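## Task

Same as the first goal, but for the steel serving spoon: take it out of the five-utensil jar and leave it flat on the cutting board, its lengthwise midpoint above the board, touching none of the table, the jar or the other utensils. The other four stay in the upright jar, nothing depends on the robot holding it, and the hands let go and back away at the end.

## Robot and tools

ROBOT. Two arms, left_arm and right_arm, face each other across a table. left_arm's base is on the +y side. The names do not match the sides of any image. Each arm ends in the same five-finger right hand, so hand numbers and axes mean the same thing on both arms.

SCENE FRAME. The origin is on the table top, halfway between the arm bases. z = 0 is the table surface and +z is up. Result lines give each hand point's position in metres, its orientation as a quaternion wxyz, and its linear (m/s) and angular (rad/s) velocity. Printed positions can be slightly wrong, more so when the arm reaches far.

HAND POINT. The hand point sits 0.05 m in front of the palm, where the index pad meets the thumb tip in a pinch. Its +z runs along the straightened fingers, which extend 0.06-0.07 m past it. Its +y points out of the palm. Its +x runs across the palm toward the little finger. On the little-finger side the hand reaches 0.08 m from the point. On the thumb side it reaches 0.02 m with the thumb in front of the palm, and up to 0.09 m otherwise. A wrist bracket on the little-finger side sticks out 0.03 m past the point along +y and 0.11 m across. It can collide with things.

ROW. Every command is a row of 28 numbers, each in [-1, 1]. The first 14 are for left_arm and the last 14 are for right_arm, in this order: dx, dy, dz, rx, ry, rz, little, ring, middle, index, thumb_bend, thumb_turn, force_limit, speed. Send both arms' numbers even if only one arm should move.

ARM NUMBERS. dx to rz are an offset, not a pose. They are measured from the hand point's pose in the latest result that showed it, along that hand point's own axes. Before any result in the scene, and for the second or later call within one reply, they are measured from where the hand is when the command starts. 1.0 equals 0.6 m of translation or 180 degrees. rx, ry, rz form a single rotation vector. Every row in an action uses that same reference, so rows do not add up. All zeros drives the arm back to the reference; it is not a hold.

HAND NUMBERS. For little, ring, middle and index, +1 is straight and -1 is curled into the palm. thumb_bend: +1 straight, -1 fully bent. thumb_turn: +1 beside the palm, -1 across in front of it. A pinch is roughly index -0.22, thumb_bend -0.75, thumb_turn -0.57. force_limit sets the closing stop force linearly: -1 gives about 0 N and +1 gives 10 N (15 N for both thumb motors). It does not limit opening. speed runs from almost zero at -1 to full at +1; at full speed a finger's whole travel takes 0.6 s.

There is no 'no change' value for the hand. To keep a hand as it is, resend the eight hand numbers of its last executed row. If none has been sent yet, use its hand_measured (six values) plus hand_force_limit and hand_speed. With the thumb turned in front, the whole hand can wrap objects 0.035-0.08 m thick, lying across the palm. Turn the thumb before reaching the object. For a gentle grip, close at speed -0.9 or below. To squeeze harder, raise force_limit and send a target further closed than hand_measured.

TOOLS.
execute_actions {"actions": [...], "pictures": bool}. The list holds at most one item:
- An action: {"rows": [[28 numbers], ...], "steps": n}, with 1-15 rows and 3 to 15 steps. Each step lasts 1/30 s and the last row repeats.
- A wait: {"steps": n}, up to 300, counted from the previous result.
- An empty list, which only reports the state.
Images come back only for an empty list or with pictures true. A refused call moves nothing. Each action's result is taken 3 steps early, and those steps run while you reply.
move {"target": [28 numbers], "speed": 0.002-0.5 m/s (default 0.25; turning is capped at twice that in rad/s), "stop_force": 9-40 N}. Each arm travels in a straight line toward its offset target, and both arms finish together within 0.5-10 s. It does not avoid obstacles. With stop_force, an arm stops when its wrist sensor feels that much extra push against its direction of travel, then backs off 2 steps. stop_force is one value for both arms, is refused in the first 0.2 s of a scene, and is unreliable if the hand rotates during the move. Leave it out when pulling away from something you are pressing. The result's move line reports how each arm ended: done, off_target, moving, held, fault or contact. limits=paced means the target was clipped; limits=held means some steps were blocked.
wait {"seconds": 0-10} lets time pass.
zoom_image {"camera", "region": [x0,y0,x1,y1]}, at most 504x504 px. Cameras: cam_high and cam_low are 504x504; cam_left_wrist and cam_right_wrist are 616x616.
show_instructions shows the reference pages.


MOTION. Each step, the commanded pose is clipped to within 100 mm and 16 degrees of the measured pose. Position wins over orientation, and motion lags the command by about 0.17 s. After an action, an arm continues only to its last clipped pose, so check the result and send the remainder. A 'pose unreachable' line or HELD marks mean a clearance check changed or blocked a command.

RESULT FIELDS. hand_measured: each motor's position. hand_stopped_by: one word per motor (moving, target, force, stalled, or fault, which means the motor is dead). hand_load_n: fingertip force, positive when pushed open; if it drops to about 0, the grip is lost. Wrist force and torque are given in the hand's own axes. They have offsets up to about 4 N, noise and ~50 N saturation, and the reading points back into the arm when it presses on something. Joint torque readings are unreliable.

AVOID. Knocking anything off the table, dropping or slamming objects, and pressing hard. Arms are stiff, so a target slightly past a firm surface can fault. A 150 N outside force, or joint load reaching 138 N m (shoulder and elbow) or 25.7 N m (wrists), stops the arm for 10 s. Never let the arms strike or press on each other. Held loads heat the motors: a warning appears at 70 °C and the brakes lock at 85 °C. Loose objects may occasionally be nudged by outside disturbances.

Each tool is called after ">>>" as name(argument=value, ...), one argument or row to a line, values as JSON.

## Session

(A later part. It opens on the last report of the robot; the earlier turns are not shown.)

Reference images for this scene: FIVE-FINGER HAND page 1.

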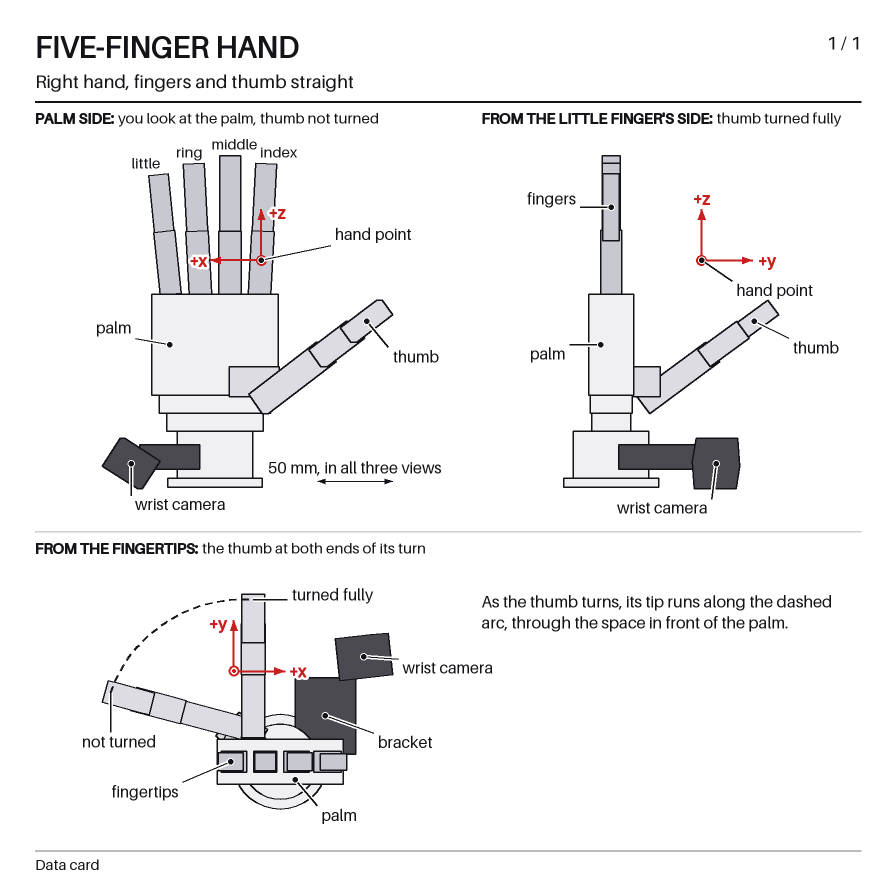

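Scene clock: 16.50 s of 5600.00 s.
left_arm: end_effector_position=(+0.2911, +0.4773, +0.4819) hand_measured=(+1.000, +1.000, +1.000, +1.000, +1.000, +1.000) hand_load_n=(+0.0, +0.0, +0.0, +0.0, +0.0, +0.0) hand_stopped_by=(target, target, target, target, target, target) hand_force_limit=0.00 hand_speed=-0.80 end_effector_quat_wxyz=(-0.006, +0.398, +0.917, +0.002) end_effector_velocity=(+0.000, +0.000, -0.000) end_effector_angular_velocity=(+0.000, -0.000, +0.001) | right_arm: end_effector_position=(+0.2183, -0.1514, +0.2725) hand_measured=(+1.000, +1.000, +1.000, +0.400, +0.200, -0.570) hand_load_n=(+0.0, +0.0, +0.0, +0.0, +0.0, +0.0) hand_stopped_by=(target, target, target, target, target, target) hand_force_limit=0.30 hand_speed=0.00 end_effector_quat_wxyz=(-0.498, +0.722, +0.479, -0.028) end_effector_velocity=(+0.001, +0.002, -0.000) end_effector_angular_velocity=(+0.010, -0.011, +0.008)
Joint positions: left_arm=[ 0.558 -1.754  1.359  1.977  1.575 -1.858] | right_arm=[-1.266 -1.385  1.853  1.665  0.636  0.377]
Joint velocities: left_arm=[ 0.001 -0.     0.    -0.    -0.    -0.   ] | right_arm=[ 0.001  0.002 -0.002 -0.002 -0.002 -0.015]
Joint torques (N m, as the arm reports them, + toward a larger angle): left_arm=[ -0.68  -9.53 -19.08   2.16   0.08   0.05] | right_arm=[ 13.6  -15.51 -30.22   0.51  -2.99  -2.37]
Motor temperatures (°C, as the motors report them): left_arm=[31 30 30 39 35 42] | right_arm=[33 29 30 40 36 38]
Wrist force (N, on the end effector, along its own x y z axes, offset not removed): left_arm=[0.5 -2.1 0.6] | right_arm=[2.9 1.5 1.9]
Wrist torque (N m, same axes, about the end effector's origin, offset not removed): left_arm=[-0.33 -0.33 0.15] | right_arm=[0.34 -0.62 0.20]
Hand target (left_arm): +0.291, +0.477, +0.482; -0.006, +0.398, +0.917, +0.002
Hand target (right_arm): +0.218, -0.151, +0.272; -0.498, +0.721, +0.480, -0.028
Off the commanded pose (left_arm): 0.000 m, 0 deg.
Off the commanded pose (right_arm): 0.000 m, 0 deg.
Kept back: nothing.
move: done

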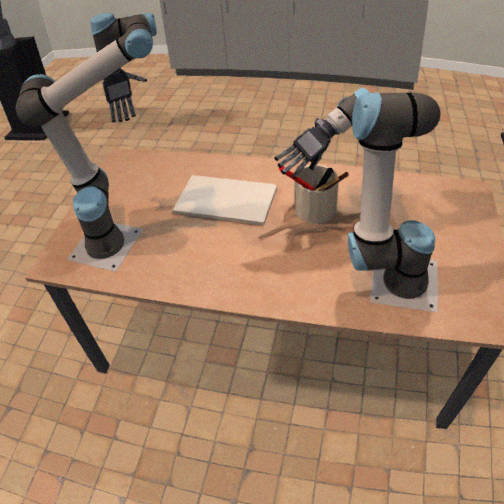

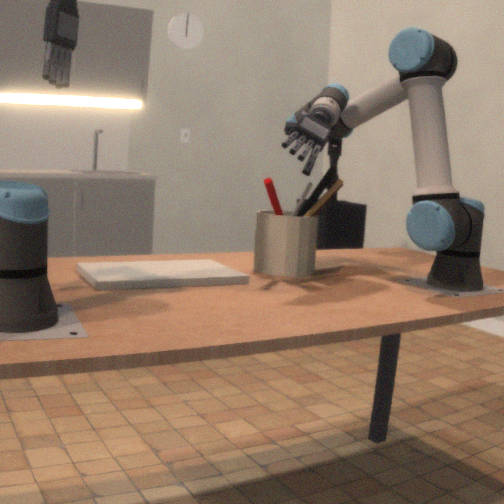

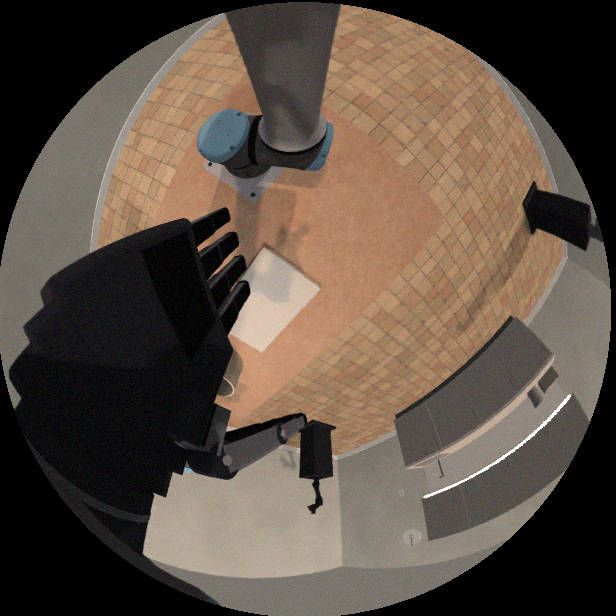

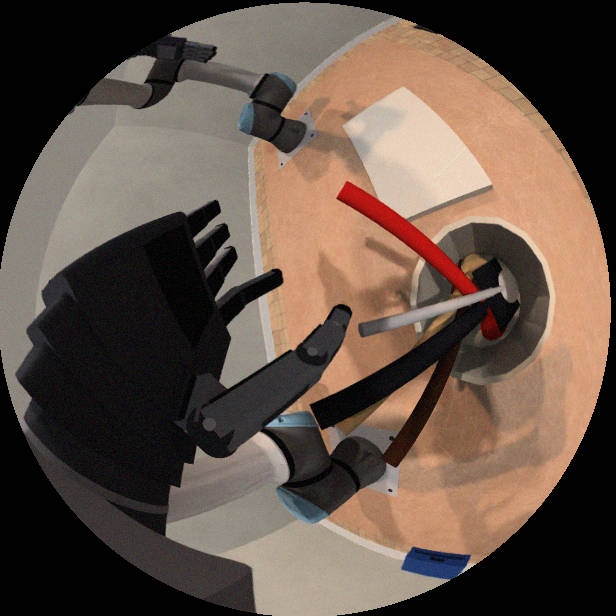

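>>> move(
  target=[0,0,0,0,0,0,1,1,1,1,1,1,0,-0.8,-0.035,0,0.025,0,0,0,1,1,1,0.4,0.2,-0.57,0.3,0],
  speed=0.05,
)

>>> move(
  target=[0,0,0,0,0,0,1,1,1,1,1,1,0,-0.8,0,0.09,0,0,0,0,1,1,1,0.4,0.2,-0.57,0.3,0],
  speed=0.04,
)

>>> zoom_image(
  camera="cam_low",
  region=[200, 60, 440, 300],
)

>>> zoom_image(
  camera="cam_right_wrist",
  region=[200, 200, 500, 450],
)

Scene clock: 17.70 s of 5600.00 s.
left_arm: end_effector_position=(+0.2911, +0.4773, +0.4819) hand_measured=(+1.000, +1.000, +1.000, +1.000, +1.000, +1.000) hand_load_n=(+0.0, +0.0, +0.0, +0.0, +0.0, +0.0) hand_stopped_by=(target, target, target, target, target, target) hand_force_limit=0.00 hand_speed=-0.80 end_effector_quat_wxyz=(-0.006, +0.398, +0.917, +0.002) end_effector_velocity=(-0.000, +0.001, -0.000) end_effector_angular_velocity=(+0.002, +0.001, +0.001) | right_arm: end_effector_position=(+0.1995, -0.1561, +0.2560) hand_measured=(+1.000, +1.000, +1.000, +0.400, +0.200, -0.570) hand_load_n=(+0.0, +0.0, +0.0, +0.0, +0.0, +0.0) hand_stopped_by=(target, target, target, target, target, target) hand_force_limit=0.30 hand_speed=0.00 end_effector_quat_wxyz=(-0.498, +0.722, +0.480, -0.028) end_effector_velocity=(-0.002, -0.001, -0.002) end_effector_angular_velocity=(-0.000, -0.000, -0.000)
Joint positions: left_arm=[ 0.558 -1.754  1.359  1.977  1.575 -1.858] | right_arm=[-1.264 -1.408  1.927  1.611  0.635  0.379]
Joint velocities: left_arm=[ 0.001 -0.     0.001  0.001 -0.     0.   ] | right_arm=[-0.    -0.003  0.009 -0.007  0.     0.   ]
Joint torques (N m, as the arm reports them, + toward a larger angle): left_arm=[ -0.59  -9.55 -19.13   2.14   0.13   0.14] | right_arm=[ 14.06 -33.23  -7.03   0.35  -2.91   2.41]
Motor temperatures (°C, as the motors report them): left_arm=[31 30 30 39 35 42] | right_arm=[33 29 30 40 36 38]
Wrist force (N, on the end effector, along its own x y z axes, offset not removed): left_arm=[-0.1 -0.6 2.7] | right_arm=[0.9 1.0 1.7]
Wrist torque (N m, same axes, about the end effector's origin, offset not removed): left_arm=[-0.22 -0.29 0.04] | right_arm=[0.20 -0.32 -0.01]
Hand target (left_arm): +0.291, +0.477, +0.482; -0.006, +0.398, +0.917, +0.002
Hand target (right_arm): +0.199, -0.156, +0.256; -0.498, +0.722, +0.479, -0.028
Off the commanded pose (left_arm): 0.000 m, 0 deg.
Off the commanded pose (right_arm): 0.000 m, 0 deg.
Kept back: nothing.
move: done

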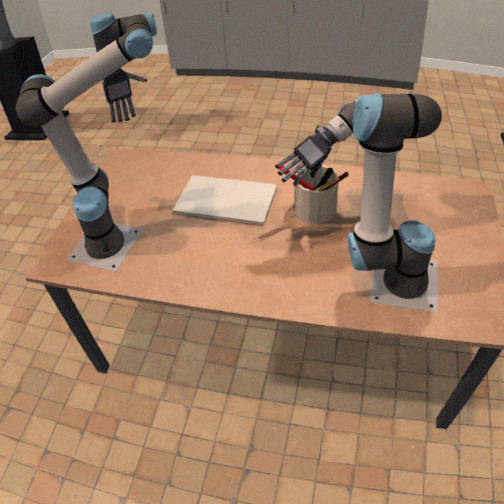

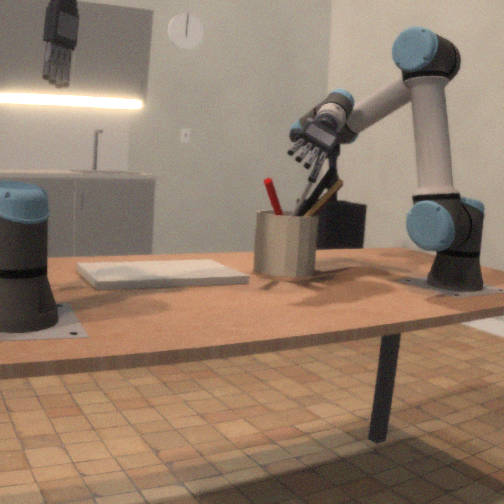

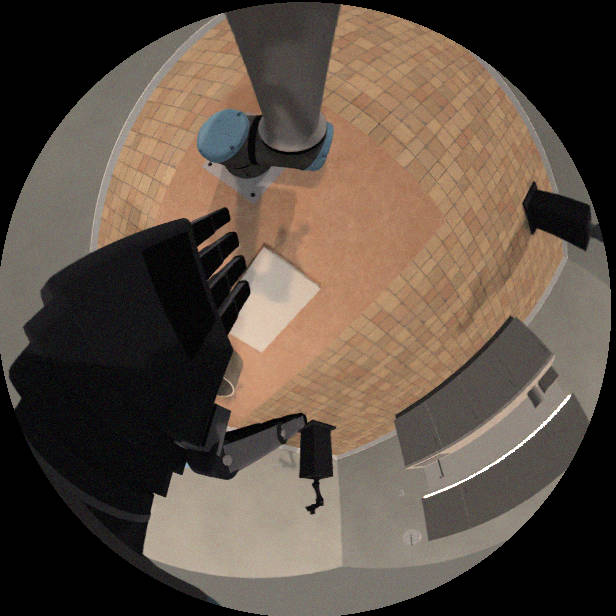

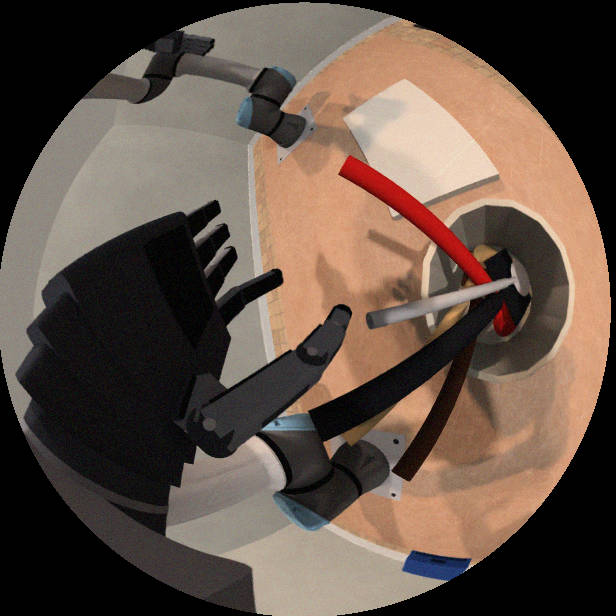

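Scene clock: 19.47 s of 5600.00 s.
left_arm: end_effector_position=(+0.2911, +0.4773, +0.4819) hand_measured=(+1.000, +1.000, +1.000, +1.000, +1.000, +1.000) hand_load_n=(+0.0, +0.0, +0.0, +0.0, +0.0, +0.0) hand_stopped_by=(target, target, target, target, target, target) hand_force_limit=0.00 hand_speed=-0.80 end_effector_quat_wxyz=(-0.006, +0.398, +0.917, +0.002) end_effector_velocity=(+0.000, +0.000, +0.000) end_effector_angular_velocity=(+0.001, -0.001, -0.000) | right_arm: end_effector_position=(+0.2351, -0.1584, +0.2160) hand_measured=(+1.000, +1.000, +1.000, +0.400, +0.200, -0.570) hand_load_n=(+0.0, +0.0, +0.0, +0.0, -0.5, -0.5) hand_stopped_by=(target, target, target, target, target, target) hand_force_limit=0.30 hand_speed=0.00 end_effector_quat_wxyz=(-0.498, +0.722, +0.480, -0.028) end_effector_velocity=(+0.002, +0.000, -0.002) end_effector_angular_velocity=(+0.001, +0.000, -0.001)
Joint positions: left_arm=[ 0.558 -1.754  1.359  1.977  1.575 -1.858] | right_arm=[-1.297 -1.292  1.909  1.551  0.653  0.333]
Joint velocities: left_arm=[-0.    -0.     0.     0.001 -0.001  0.   ] | right_arm=[-0.002  0.006 -0.002 -0.003 -0.    -0.002]
Joint torques (N m, as the arm reports them, + toward a larger angle): left_arm=[ -0.26  -9.95 -18.88   2.1    0.12   0.  ] | right_arm=[-11.78 -14.06 -24.51  -0.18   0.68  -1.78]
Motor temperatures (°C, as the motors report them): left_arm=[31 30 30 39 35 42] | right_arm=[33 29 30 40 36 38]
Wrist force (N, on the end effector, along its own x y z axes, offset not removed): left_arm=[-0.3 -1.8 1.1] | right_arm=[2.6 2.3 2.7]
Wrist torque (N m, same axes, about the end effector's origin, offset not removed): left_arm=[-0.31 -0.21 0.02] | right_arm=[0.42 -0.50 0.10]
Hand target (left_arm): +0.291, +0.477, +0.482; -0.006, +0.398, +0.917, +0.002
Hand target (right_arm): +0.235, -0.158, +0.216; -0.498, +0.722, +0.480, -0.028
Off the commanded pose (left_arm): 0.000 m, 0 deg.
Off the commanded pose (right_arm): 0.000 m, 0 deg.
Kept back: nothing.
move: done

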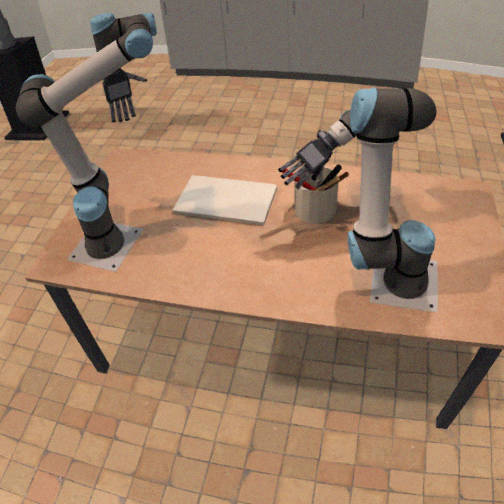

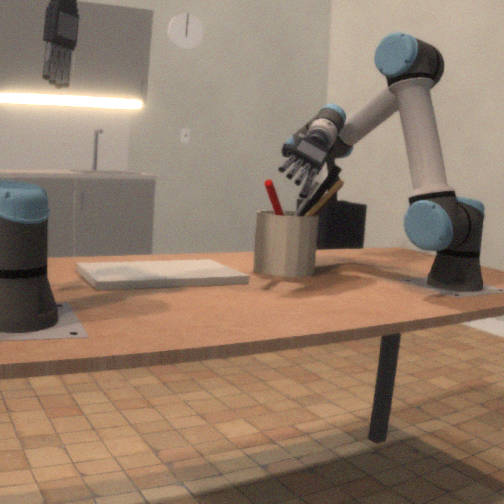

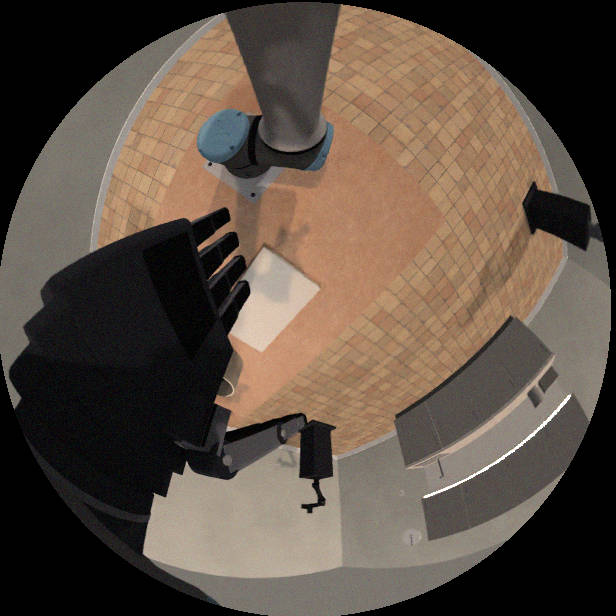

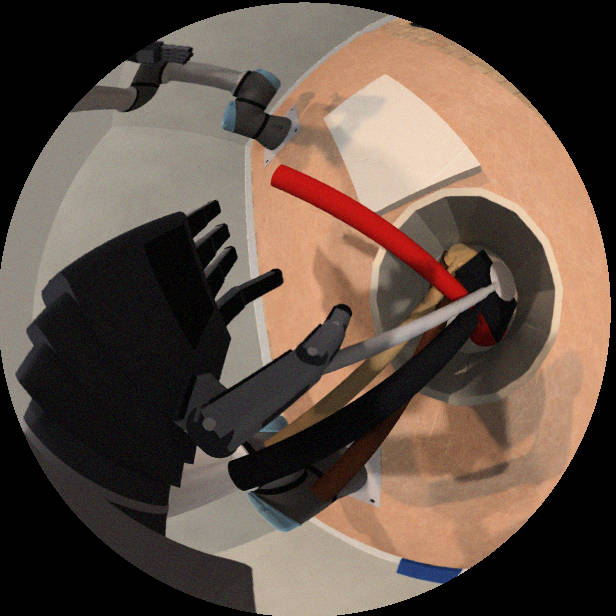

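Region (200, 60, 440, 300) of cam_low's 504x504 image, scaled by 2.100, with more detail than that image has.

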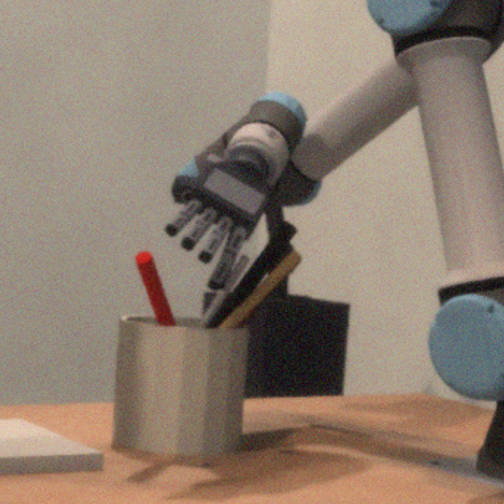

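Region (200, 200, 500, 450) of cam_right_wrist's 616x616 image, scaled by 1.680, with more detail than that image has.

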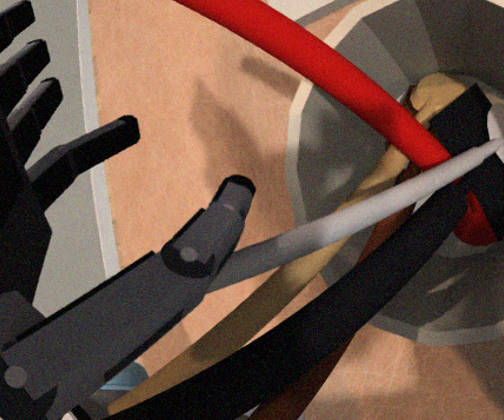

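>>> move(
  target=[0,0,0,0,0,0,1,1,1,1,1,1,0,-0.8,0,-0.08,0,0,0,0,1,1,1,0.4,0.2,-0.57,0.3,0],
  speed=0.05,
)

>>> move(
  target=[0,0,0,0,0,0,1,1,1,1,1,1,0,-0.8,-0.04,0,-0.012,0,0,0,1,1,1,0.4,0.2,-0.57,0.3,0],
  speed=0.05,
)

>>> move(
  target=[0,0,0,0,0,0,1,1,1,1,1,1,0,-0.8,0,0.07,0,0,0,0,1,1,1,0.4,0.2,-0.57,0.3,0],
  speed=0.03,
)

>>> zoom_image(
  camera="cam_right_wrist",
  region=[200, 200, 500, 450],
)

>>> zoom_image(
  camera="cam_low",
  region=[200, 60, 440, 300],
)

Scene clock: 21.13 s of 5600.00 s.
left_arm: end_effector_position=(+0.2911, +0.4773, +0.4819) hand_measured=(+1.000, +1.000, +1.000, +1.000, +1.000, +1.000) hand_load_n=(+0.0, +0.0, +0.0, +0.0, +0.0, +0.0) hand_stopped_by=(target, target, target, target, target, target) hand_force_limit=0.00 hand_speed=-0.80 end_effector_quat_wxyz=(-0.006, +0.398, +0.917, +0.002) end_effector_velocity=(+0.000, -0.000, -0.000) end_effector_angular_velocity=(+0.000, +0.002, +0.001) | right_arm: end_effector_position=(+0.2035, -0.1563, +0.2515) hand_measured=(+1.000, +1.000, +1.000, +0.400, +0.200, -0.570) hand_load_n=(+0.0, +0.0, +0.0, +0.0, +0.0, +0.0) hand_stopped_by=(target, target, target, target, target, target) hand_force_limit=0.30 hand_speed=0.00 end_effector_quat_wxyz=(-0.498, +0.722, +0.480, -0.028) end_effector_velocity=(-0.002, +0.000, +0.002) end_effector_angular_velocity=(+0.000, +0.002, -0.001)
Joint positions: left_arm=[ 0.558 -1.754  1.359  1.977  1.575 -1.858] | right_arm=[-1.268 -1.395  1.927  1.604  0.637  0.374]
Joint velocities: left_arm=[ 0.002  0.002 -0.    -0.     0.002  0.   ] | right_arm=[ 0.002 -0.005  0.     0.003 -0.002  0.004]
Joint torques (N m, as the arm reports them, + toward a larger angle): left_arm=[ -0.92 -10.03 -18.69   2.1    0.05   0.06] | right_arm=[ 13.15 -31.36  -6.69   5.32  -2.88   2.6 ]
Motor temperatures (°C, as the motors report them): left_arm=[31 30 30 39 35 42] | right_arm=[33 29 30 40 36 38]
Wrist force (N, on the end effector, along its own x y z axes, offset not removed): left_arm=[0.5 -1.1 0.4] | right_arm=[2.6 2.8 0.1]
Wrist torque (N m, same axes, about the end effector's origin, offset not removed): left_arm=[-0.17 -0.32 0.13] | right_arm=[0.58 -0.47 0.20]
Hand target (left_arm): +0.291, +0.477, +0.482; -0.006, +0.398, +0.917, +0.002
Hand target (right_arm): +0.203, -0.156, +0.252; -0.498, +0.722, +0.480, -0.028
Off the commanded pose (left_arm): 0.000 m, 0 deg.
Off the commanded pose (right_arm): 0.000 m, 0 deg.
Kept back: nothing.
move: done

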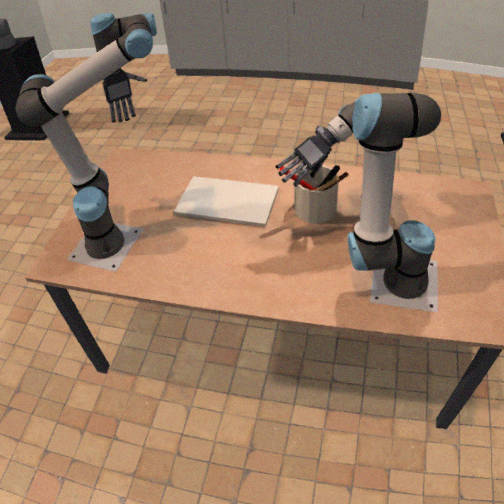

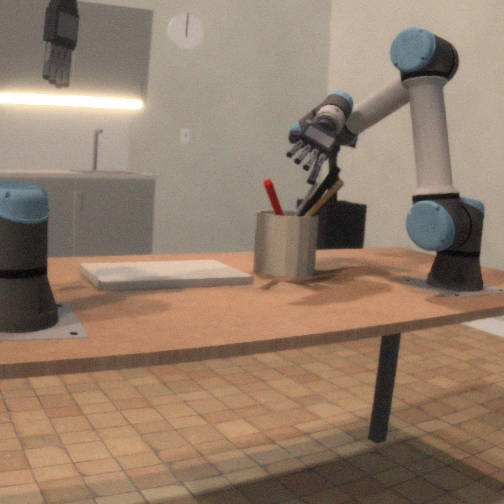

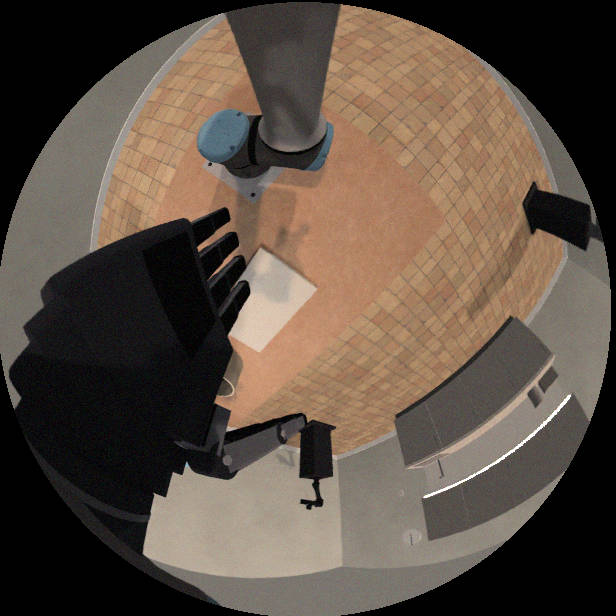

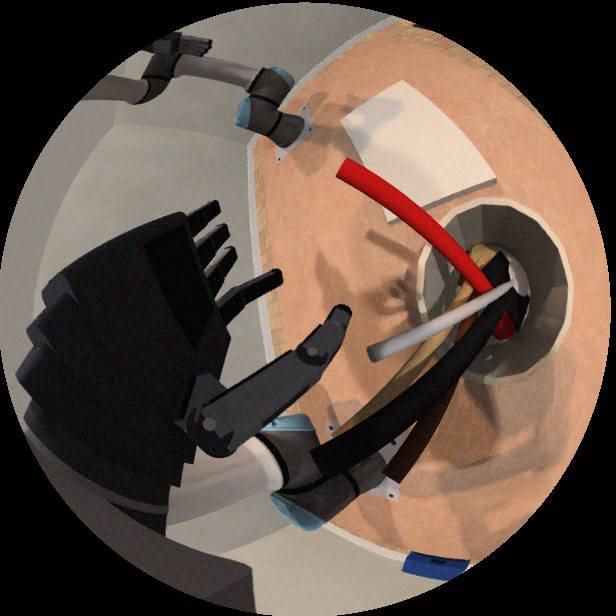

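Scene clock: 22.10 s of 5600.00 s.
left_arm: end_effector_position=(+0.2911, +0.4773, +0.4819) hand_measured=(+1.000, +1.000, +1.000, +1.000, +1.000, +1.000) hand_load_n=(+0.0, +0.0, +0.0, +0.0, +0.0, +0.0) hand_stopped_by=(target, target, target, target, target, target) hand_force_limit=0.00 hand_speed=-0.80 end_effector_quat_wxyz=(-0.006, +0.398, +0.917, +0.002) end_effector_velocity=(-0.000, -0.000, +0.000) end_effector_angular_velocity=(-0.001, -0.001, -0.001) | right_arm: end_effector_position=(+0.1943, -0.1783, +0.2447) hand_measured=(+1.000, +1.000, +1.000, +0.400, +0.200, -0.570) hand_load_n=(+0.0, +0.0, +0.0, +0.0, +0.0, +0.0) hand_stopped_by=(target, target, target, target, target, target) hand_force_limit=0.30 hand_speed=0.00 end_effector_quat_wxyz=(-0.498, +0.722, +0.480, -0.028) end_effector_velocity=(-0.001, -0.002, -0.001) end_effector_angular_velocity=(+0.002, -0.000, -0.000)
Joint positions: left_arm=[ 0.558 -1.754  1.359  1.977  1.575 -1.858] | right_arm=[-1.329 -1.435  2.01   1.625  0.671  0.291]
Joint velocities: left_arm=[-0.    -0.    -0.001  0.    -0.     0.001] | right_arm=[-0.008 -0.004  0.009  0.004  0.004 -0.013]
Joint torques (N m, as the arm reports them, + toward a larger angle): left_arm=[ -0.45  -9.84 -19.04   2.08   0.05  -0.03] | right_arm=[-11.88 -29.06  -5.02   5.4    1.24  -2.47]
Motor temperatures (°C, as the motors report them): left_arm=[31 30 30 39 35 42] | right_arm=[33 29 30 40 36 38]
Wrist force (N, on the end effector, along its own x y z axes, offset not removed): left_arm=[0.0 -0.3 1.1] | right_arm=[0.8 3.1 1.6]
Wrist torque (N m, same axes, about the end effector's origin, offset not removed): left_arm=[-0.10 -0.26 0.19] | right_arm=[0.55 -0.32 0.12]
Hand target (left_arm): +0.291, +0.477, +0.482; -0.006, +0.398, +0.917, +0.002
Hand target (right_arm): +0.194, -0.179, +0.245; -0.498, +0.722, +0.480, -0.028
Off the commanded pose (left_arm): 0.000 m, 0 deg.
Off the commanded pose (right_arm): 0.000 m, 0 deg.
Kept back: nothing.
move: done

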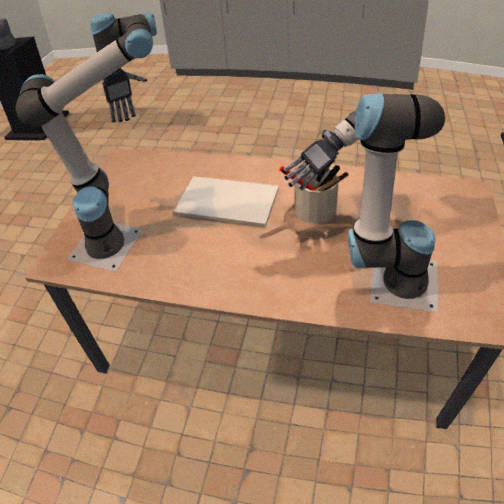

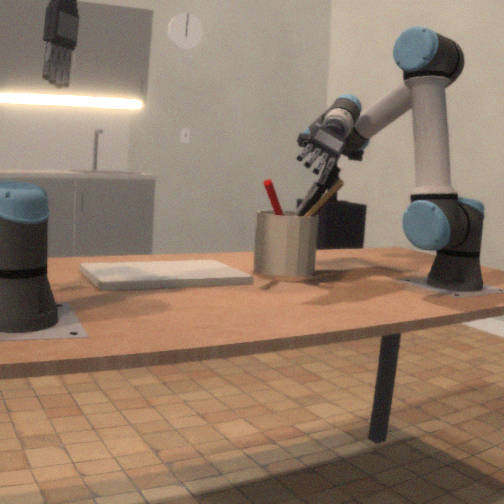

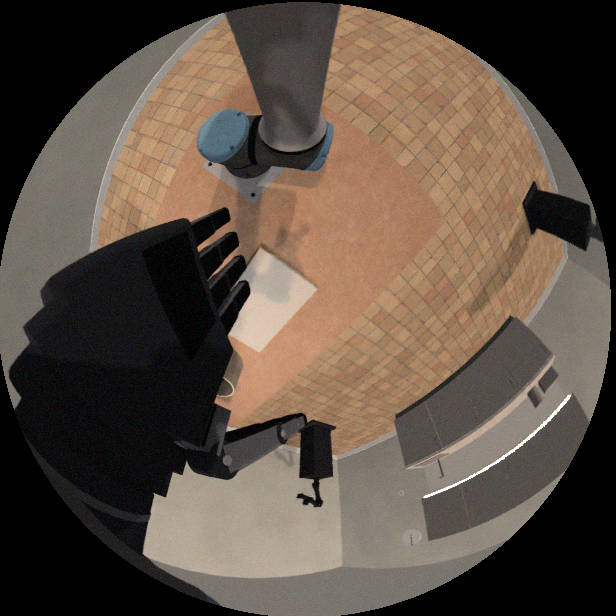

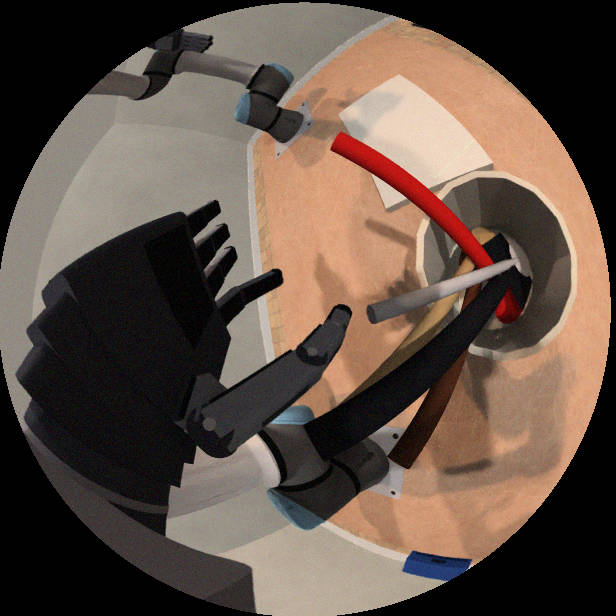

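Scene clock: 23.90 s of 5600.00 s.
left_arm: end_effector_position=(+0.2911, +0.4773, +0.4819) hand_measured=(+1.000, +1.000, +1.000, +1.000, +1.000, +1.000) hand_load_n=(+0.0, +0.0, +0.0, +0.0, +0.0, +0.0) hand_stopped_by=(target, target, target, target, target, target) hand_force_limit=0.00 hand_speed=-0.80 end_effector_quat_wxyz=(-0.006, +0.398, +0.917, +0.002) end_effector_velocity=(+0.000, +0.000, +0.000) end_effector_angular_velocity=(+0.001, -0.000, +0.000) | right_arm: end_effector_position=(+0.2220, -0.1801, +0.2136) hand_measured=(+1.000, +1.000, +1.000, +0.400, +0.200, -0.570) hand_load_n=(+0.0, +0.0, +0.0, +0.0, +0.0, -0.5) hand_stopped_by=(target, target, target, target, target, target) hand_force_limit=0.30 hand_speed=0.00 end_effector_quat_wxyz=(-0.498, +0.722, +0.480, -0.028) end_effector_velocity=(+0.002, -0.000, -0.002) end_effector_angular_velocity=(-0.001, +0.001, -0.001)
Joint positions: left_arm=[ 0.558 -1.754  1.359  1.977  1.575 -1.858] | right_arm=[-1.351 -1.338  1.993  1.569  0.684  0.263]
Joint velocities: left_arm=[-0.     0.     0.     0.001 -0.001 -0.   ] | right_arm=[-0.001  0.006 -0.002 -0.003  0.001  0.   ]
Joint torques (N m, as the arm reports them, + toward a larger angle): left_arm=[ -0.09  -9.23 -19.15   2.09   0.1    0.07] | right_arm=[-13.48 -12.89 -25.49   0.05   1.22  -2.33]
Motor temperatures (°C, as the motors report them): left_arm=[31 30 30 39 35 42] | right_arm=[33 29 30 40 36 38]
Wrist force (N, on the end effector, along its own x y z axes, offset not removed): left_arm=[-0.2 -0.8 0.7] | right_arm=[0.3 2.4 3.0]
Wrist torque (N m, same axes, about the end effector's origin, offset not removed): left_arm=[-0.07 -0.24 0.11] | right_arm=[0.34 -0.22 0.00]
Hand target (left_arm): +0.291, +0.477, +0.482; -0.006, +0.398, +0.917, +0.002
Hand target (right_arm): +0.222, -0.180, +0.213; -0.498, +0.722, +0.480, -0.028
Off the commanded pose (left_arm): 0.000 m, 0 deg.
Off the commanded pose (right_arm): 0.000 m, 0 deg.
Kept back: nothing.
move: done

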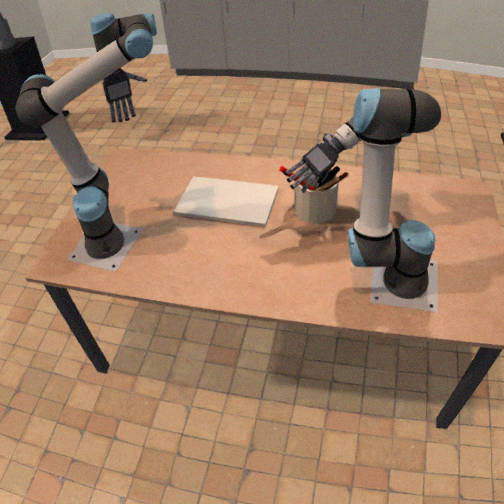

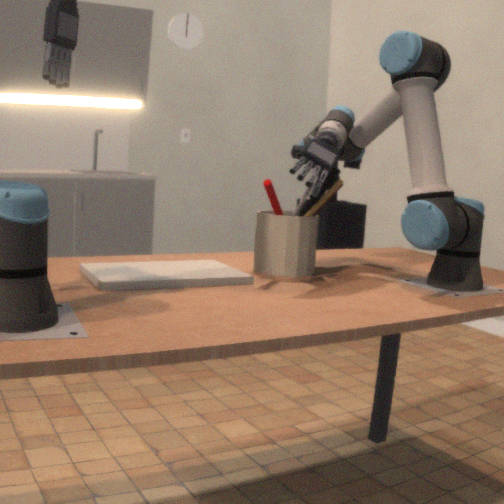

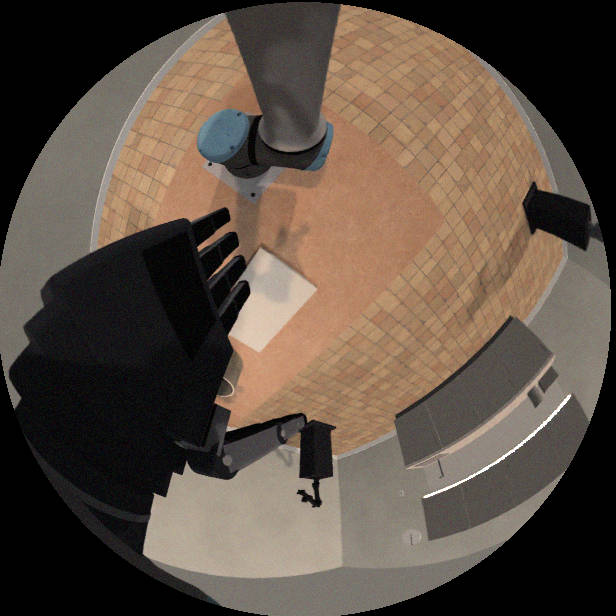

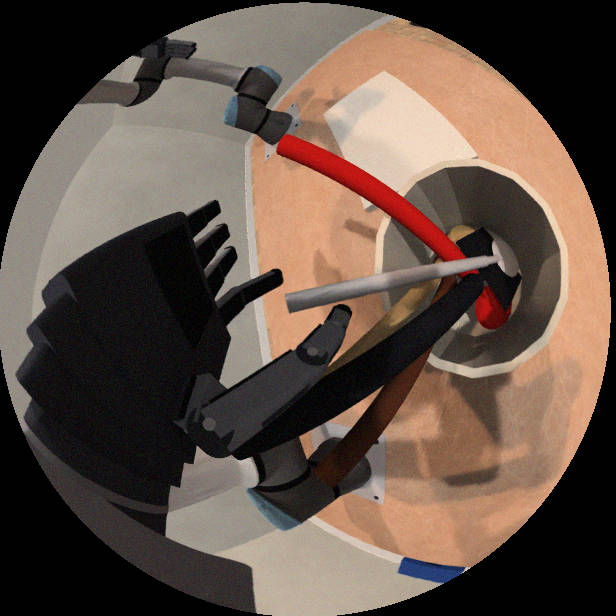

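Region (200, 200, 500, 450) of cam_right_wrist's 616x616 image, scaled by 1.680, with more detail than that image has.

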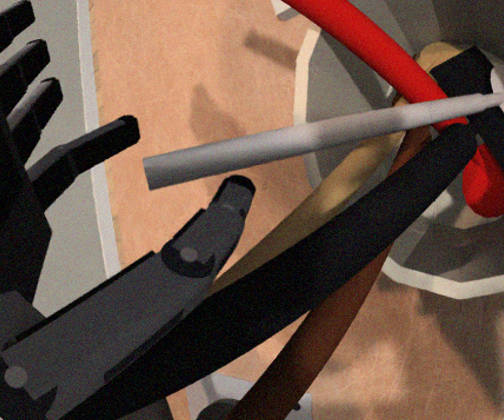

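Region (200, 60, 440, 300) of cam_low's 504x504 image, scaled by 2.100, with more detail than that image has.

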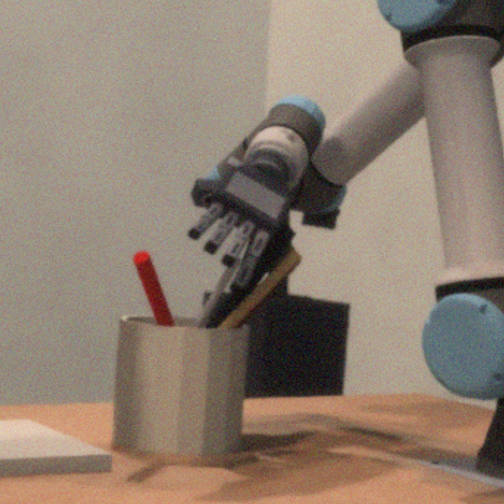

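>>> execute_actions(
  actions=[],
)

Scene clock: 24.53 s of 5600.00 s.
left_arm: end_effector_position=(+0.2911, +0.4773, +0.4819) hand_measured=(+1.000, +1.000, +1.000, +1.000, +1.000, +1.000) hand_load_n=(+0.0, +0.0, +0.0, +0.0, +0.0, +0.0) hand_stopped_by=(target, target, target, target, target, target) hand_force_limit=0.00 hand_speed=-0.80 end_effector_quat_wxyz=(-0.006, +0.398, +0.917, +0.002) end_effector_velocity=(+0.000, -0.001, -0.000) end_effector_angular_velocity=(+0.001, +0.000, -0.002) | right_arm: end_effector_position=(+0.2222, -0.1801, +0.2134) hand_measured=(+1.000, +1.000, +1.000, +0.400, +0.200, -0.570) hand_load_n=(+0.0, +0.0, +0.0, +0.0, +0.0, -0.5) hand_stopped_by=(target, target, target, target, target, target) hand_force_limit=0.30 hand_speed=0.00 end_effector_quat_wxyz=(-0.498, +0.722, +0.480, -0.028) end_effector_velocity=(+0.000, -0.000, -0.000) end_effector_angular_velocity=(-0.000, +0.000, -0.001)
Joint positions: left_arm=[ 0.558 -1.754  1.359  1.977  1.575 -1.858] | right_arm=[-1.351 -1.337  1.992  1.568  0.685  0.263]
Joint velocities: left_arm=[-0.001  0.001 -0.     0.    -0.     0.001] | right_arm=[-0.001  0.    -0.     0.     0.     0.   ]
Joint torques (N m, as the arm reports them, + toward a larger angle): left_arm=[ -0.37  -9.85 -18.77   2.04   0.16   0.1 ] | right_arm=[-13.81 -13.04 -25.35   0.08   1.01  -2.16]
Motor temperatures (°C, as the motors report them): left_arm=[31 30 30 39 35 42] | right_arm=[33 29 30 40 36 38]
Wrist force (N, on the end effector, along its own x y z axes, offset not removed): left_arm=[0.2 -1.4 0.6] | right_arm=[3.3 2.2 6.2]
Wrist torque (N m, same axes, about the end effector's origin, offset not removed): left_arm=[-0.21 -0.29 0.01] | right_arm=[0.16 -0.70 0.20]
Hand target (left_arm): +0.291, +0.477, +0.482; -0.006, +0.398, +0.917, +0.002
Hand target (right_arm): +0.222, -0.180, +0.213; -0.498, +0.722, +0.480, -0.028
Off the commanded pose (left_arm): 0.000 m, 0 deg.
Off the commanded pose (right_arm): 0.000 m, 0 deg.
Kept back: nothing.
Steps of this call (steps 1 to 19: nothing new was sent). Readings (end_effector_position | what the end effector reports):
1: left_arm (+0.2911, +0.4773, +0.4819) | right_arm (+0.2220, -0.1801, +0.2136) | left_arm hand_measured=(+1.000, +1.000, +1.000, +1.000, +1.000, +1.000) hand_load_n=(+0.0, +0.0, +0.0, +0.0, +0.0, +0.0) hand_stopped_by=(target, target, target, target, target, target) hand_force_limit=0.00 hand_speed=-0.80 | right_arm hand_measured=(+1.000, +1.000, +1.000, +0.400, +0.200, -0.570) hand_load_n=(+0.0, +0.0, +0.0, +0.0, +0.0, -0.5) hand_stopped_by=(target, target, target, target, target, target) hand_force_limit=0.30 hand_speed=0.00
2: left_arm (+0.2911, +0.4773, +0.4819) | right_arm (+0.2221, -0.1801, +0.2135) | left_arm hand_measured=(+1.000, +1.000, +1.000, +1.000, +1.000, +1.000) hand_load_n=(+0.0, +0.0, +0.0, +0.0, +0.0, +0.0) hand_stopped_by=(target, target, target, target, target, target) hand_force_limit=0.00 hand_speed=-0.80 | right_arm hand_measured=(+1.000, +1.000, +1.000, +0.400, +0.200, -0.570) hand_load_n=(+0.0, +0.0, +0.0, +0.0, +0.0, -0.5) hand_stopped_by=(target, target, target, target, target, target) hand_force_limit=0.30 hand_speed=0.00
4: left_arm (+0.2911, +0.4773, +0.4819) | right_arm (+0.2221, -0.1801, +0.2135) | left_arm hand_measured=(+1.000, +1.000, +1.000, +1.000, +1.000, +1.000) hand_load_n=(+0.0, +0.0, +0.0, +0.0, +0.0, +0.0) hand_stopped_by=(target, target, target, target, target, target) hand_force_limit=0.00 hand_speed=-0.80 | right_arm hand_measured=(+1.000, +1.000, +1.000, +0.400, +0.200, -0.570) hand_load_n=(+0.0, +0.0, +0.0, +0.0, +0.0, -0.5) hand_stopped_by=(target, target, target, target, target, target) hand_force_limit=0.30 hand_speed=0.00
8: left_arm (+0.2911, +0.4773, +0.4819) | right_arm (+0.2222, -0.1801, +0.2134) | left_arm hand_measured=(+1.000, +1.000, +1.000, +1.000, +1.000, +1.000) hand_load_n=(+0.0, +0.0, +0.0, +0.0, +0.0, +0.0) hand_stopped_by=(target, target, target, target, target, target) hand_force_limit=0.00 hand_speed=-0.80 | right_arm hand_measured=(+1.000, +1.000, +1.000, +0.400, +0.200, -0.570) hand_load_n=(+0.0, +0.0, +0.0, +0.0, +0.0, -0.5) hand_stopped_by=(target, target, target, target, target, target) hand_force_limit=0.30 hand_speed=0.00
19: the state above

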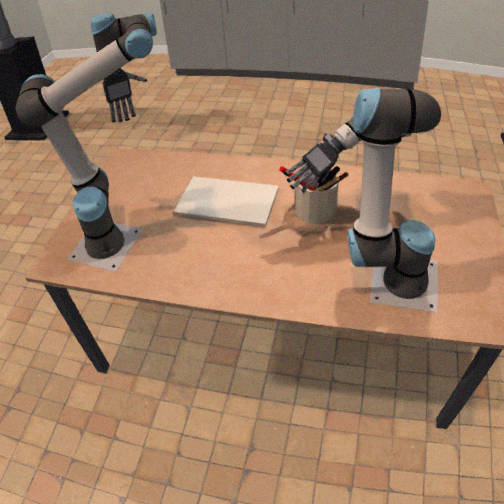

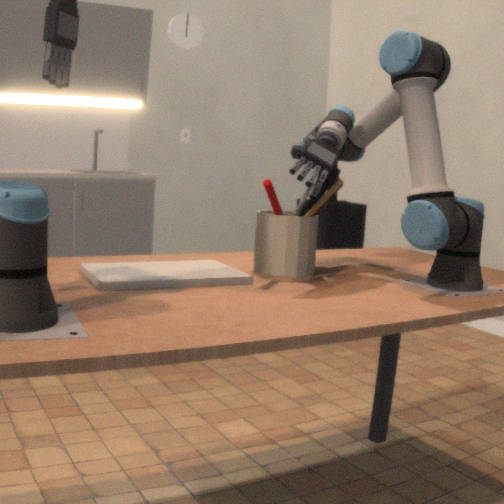

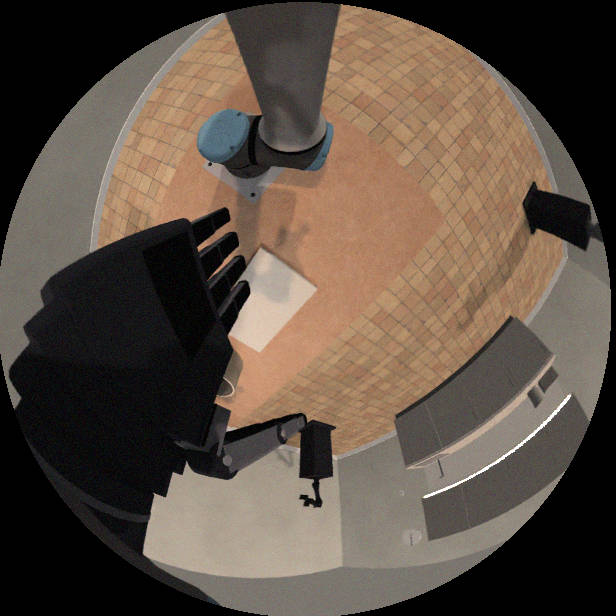

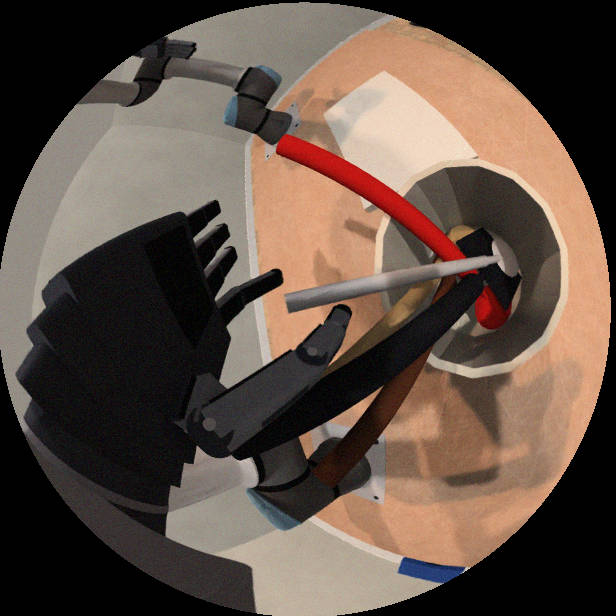

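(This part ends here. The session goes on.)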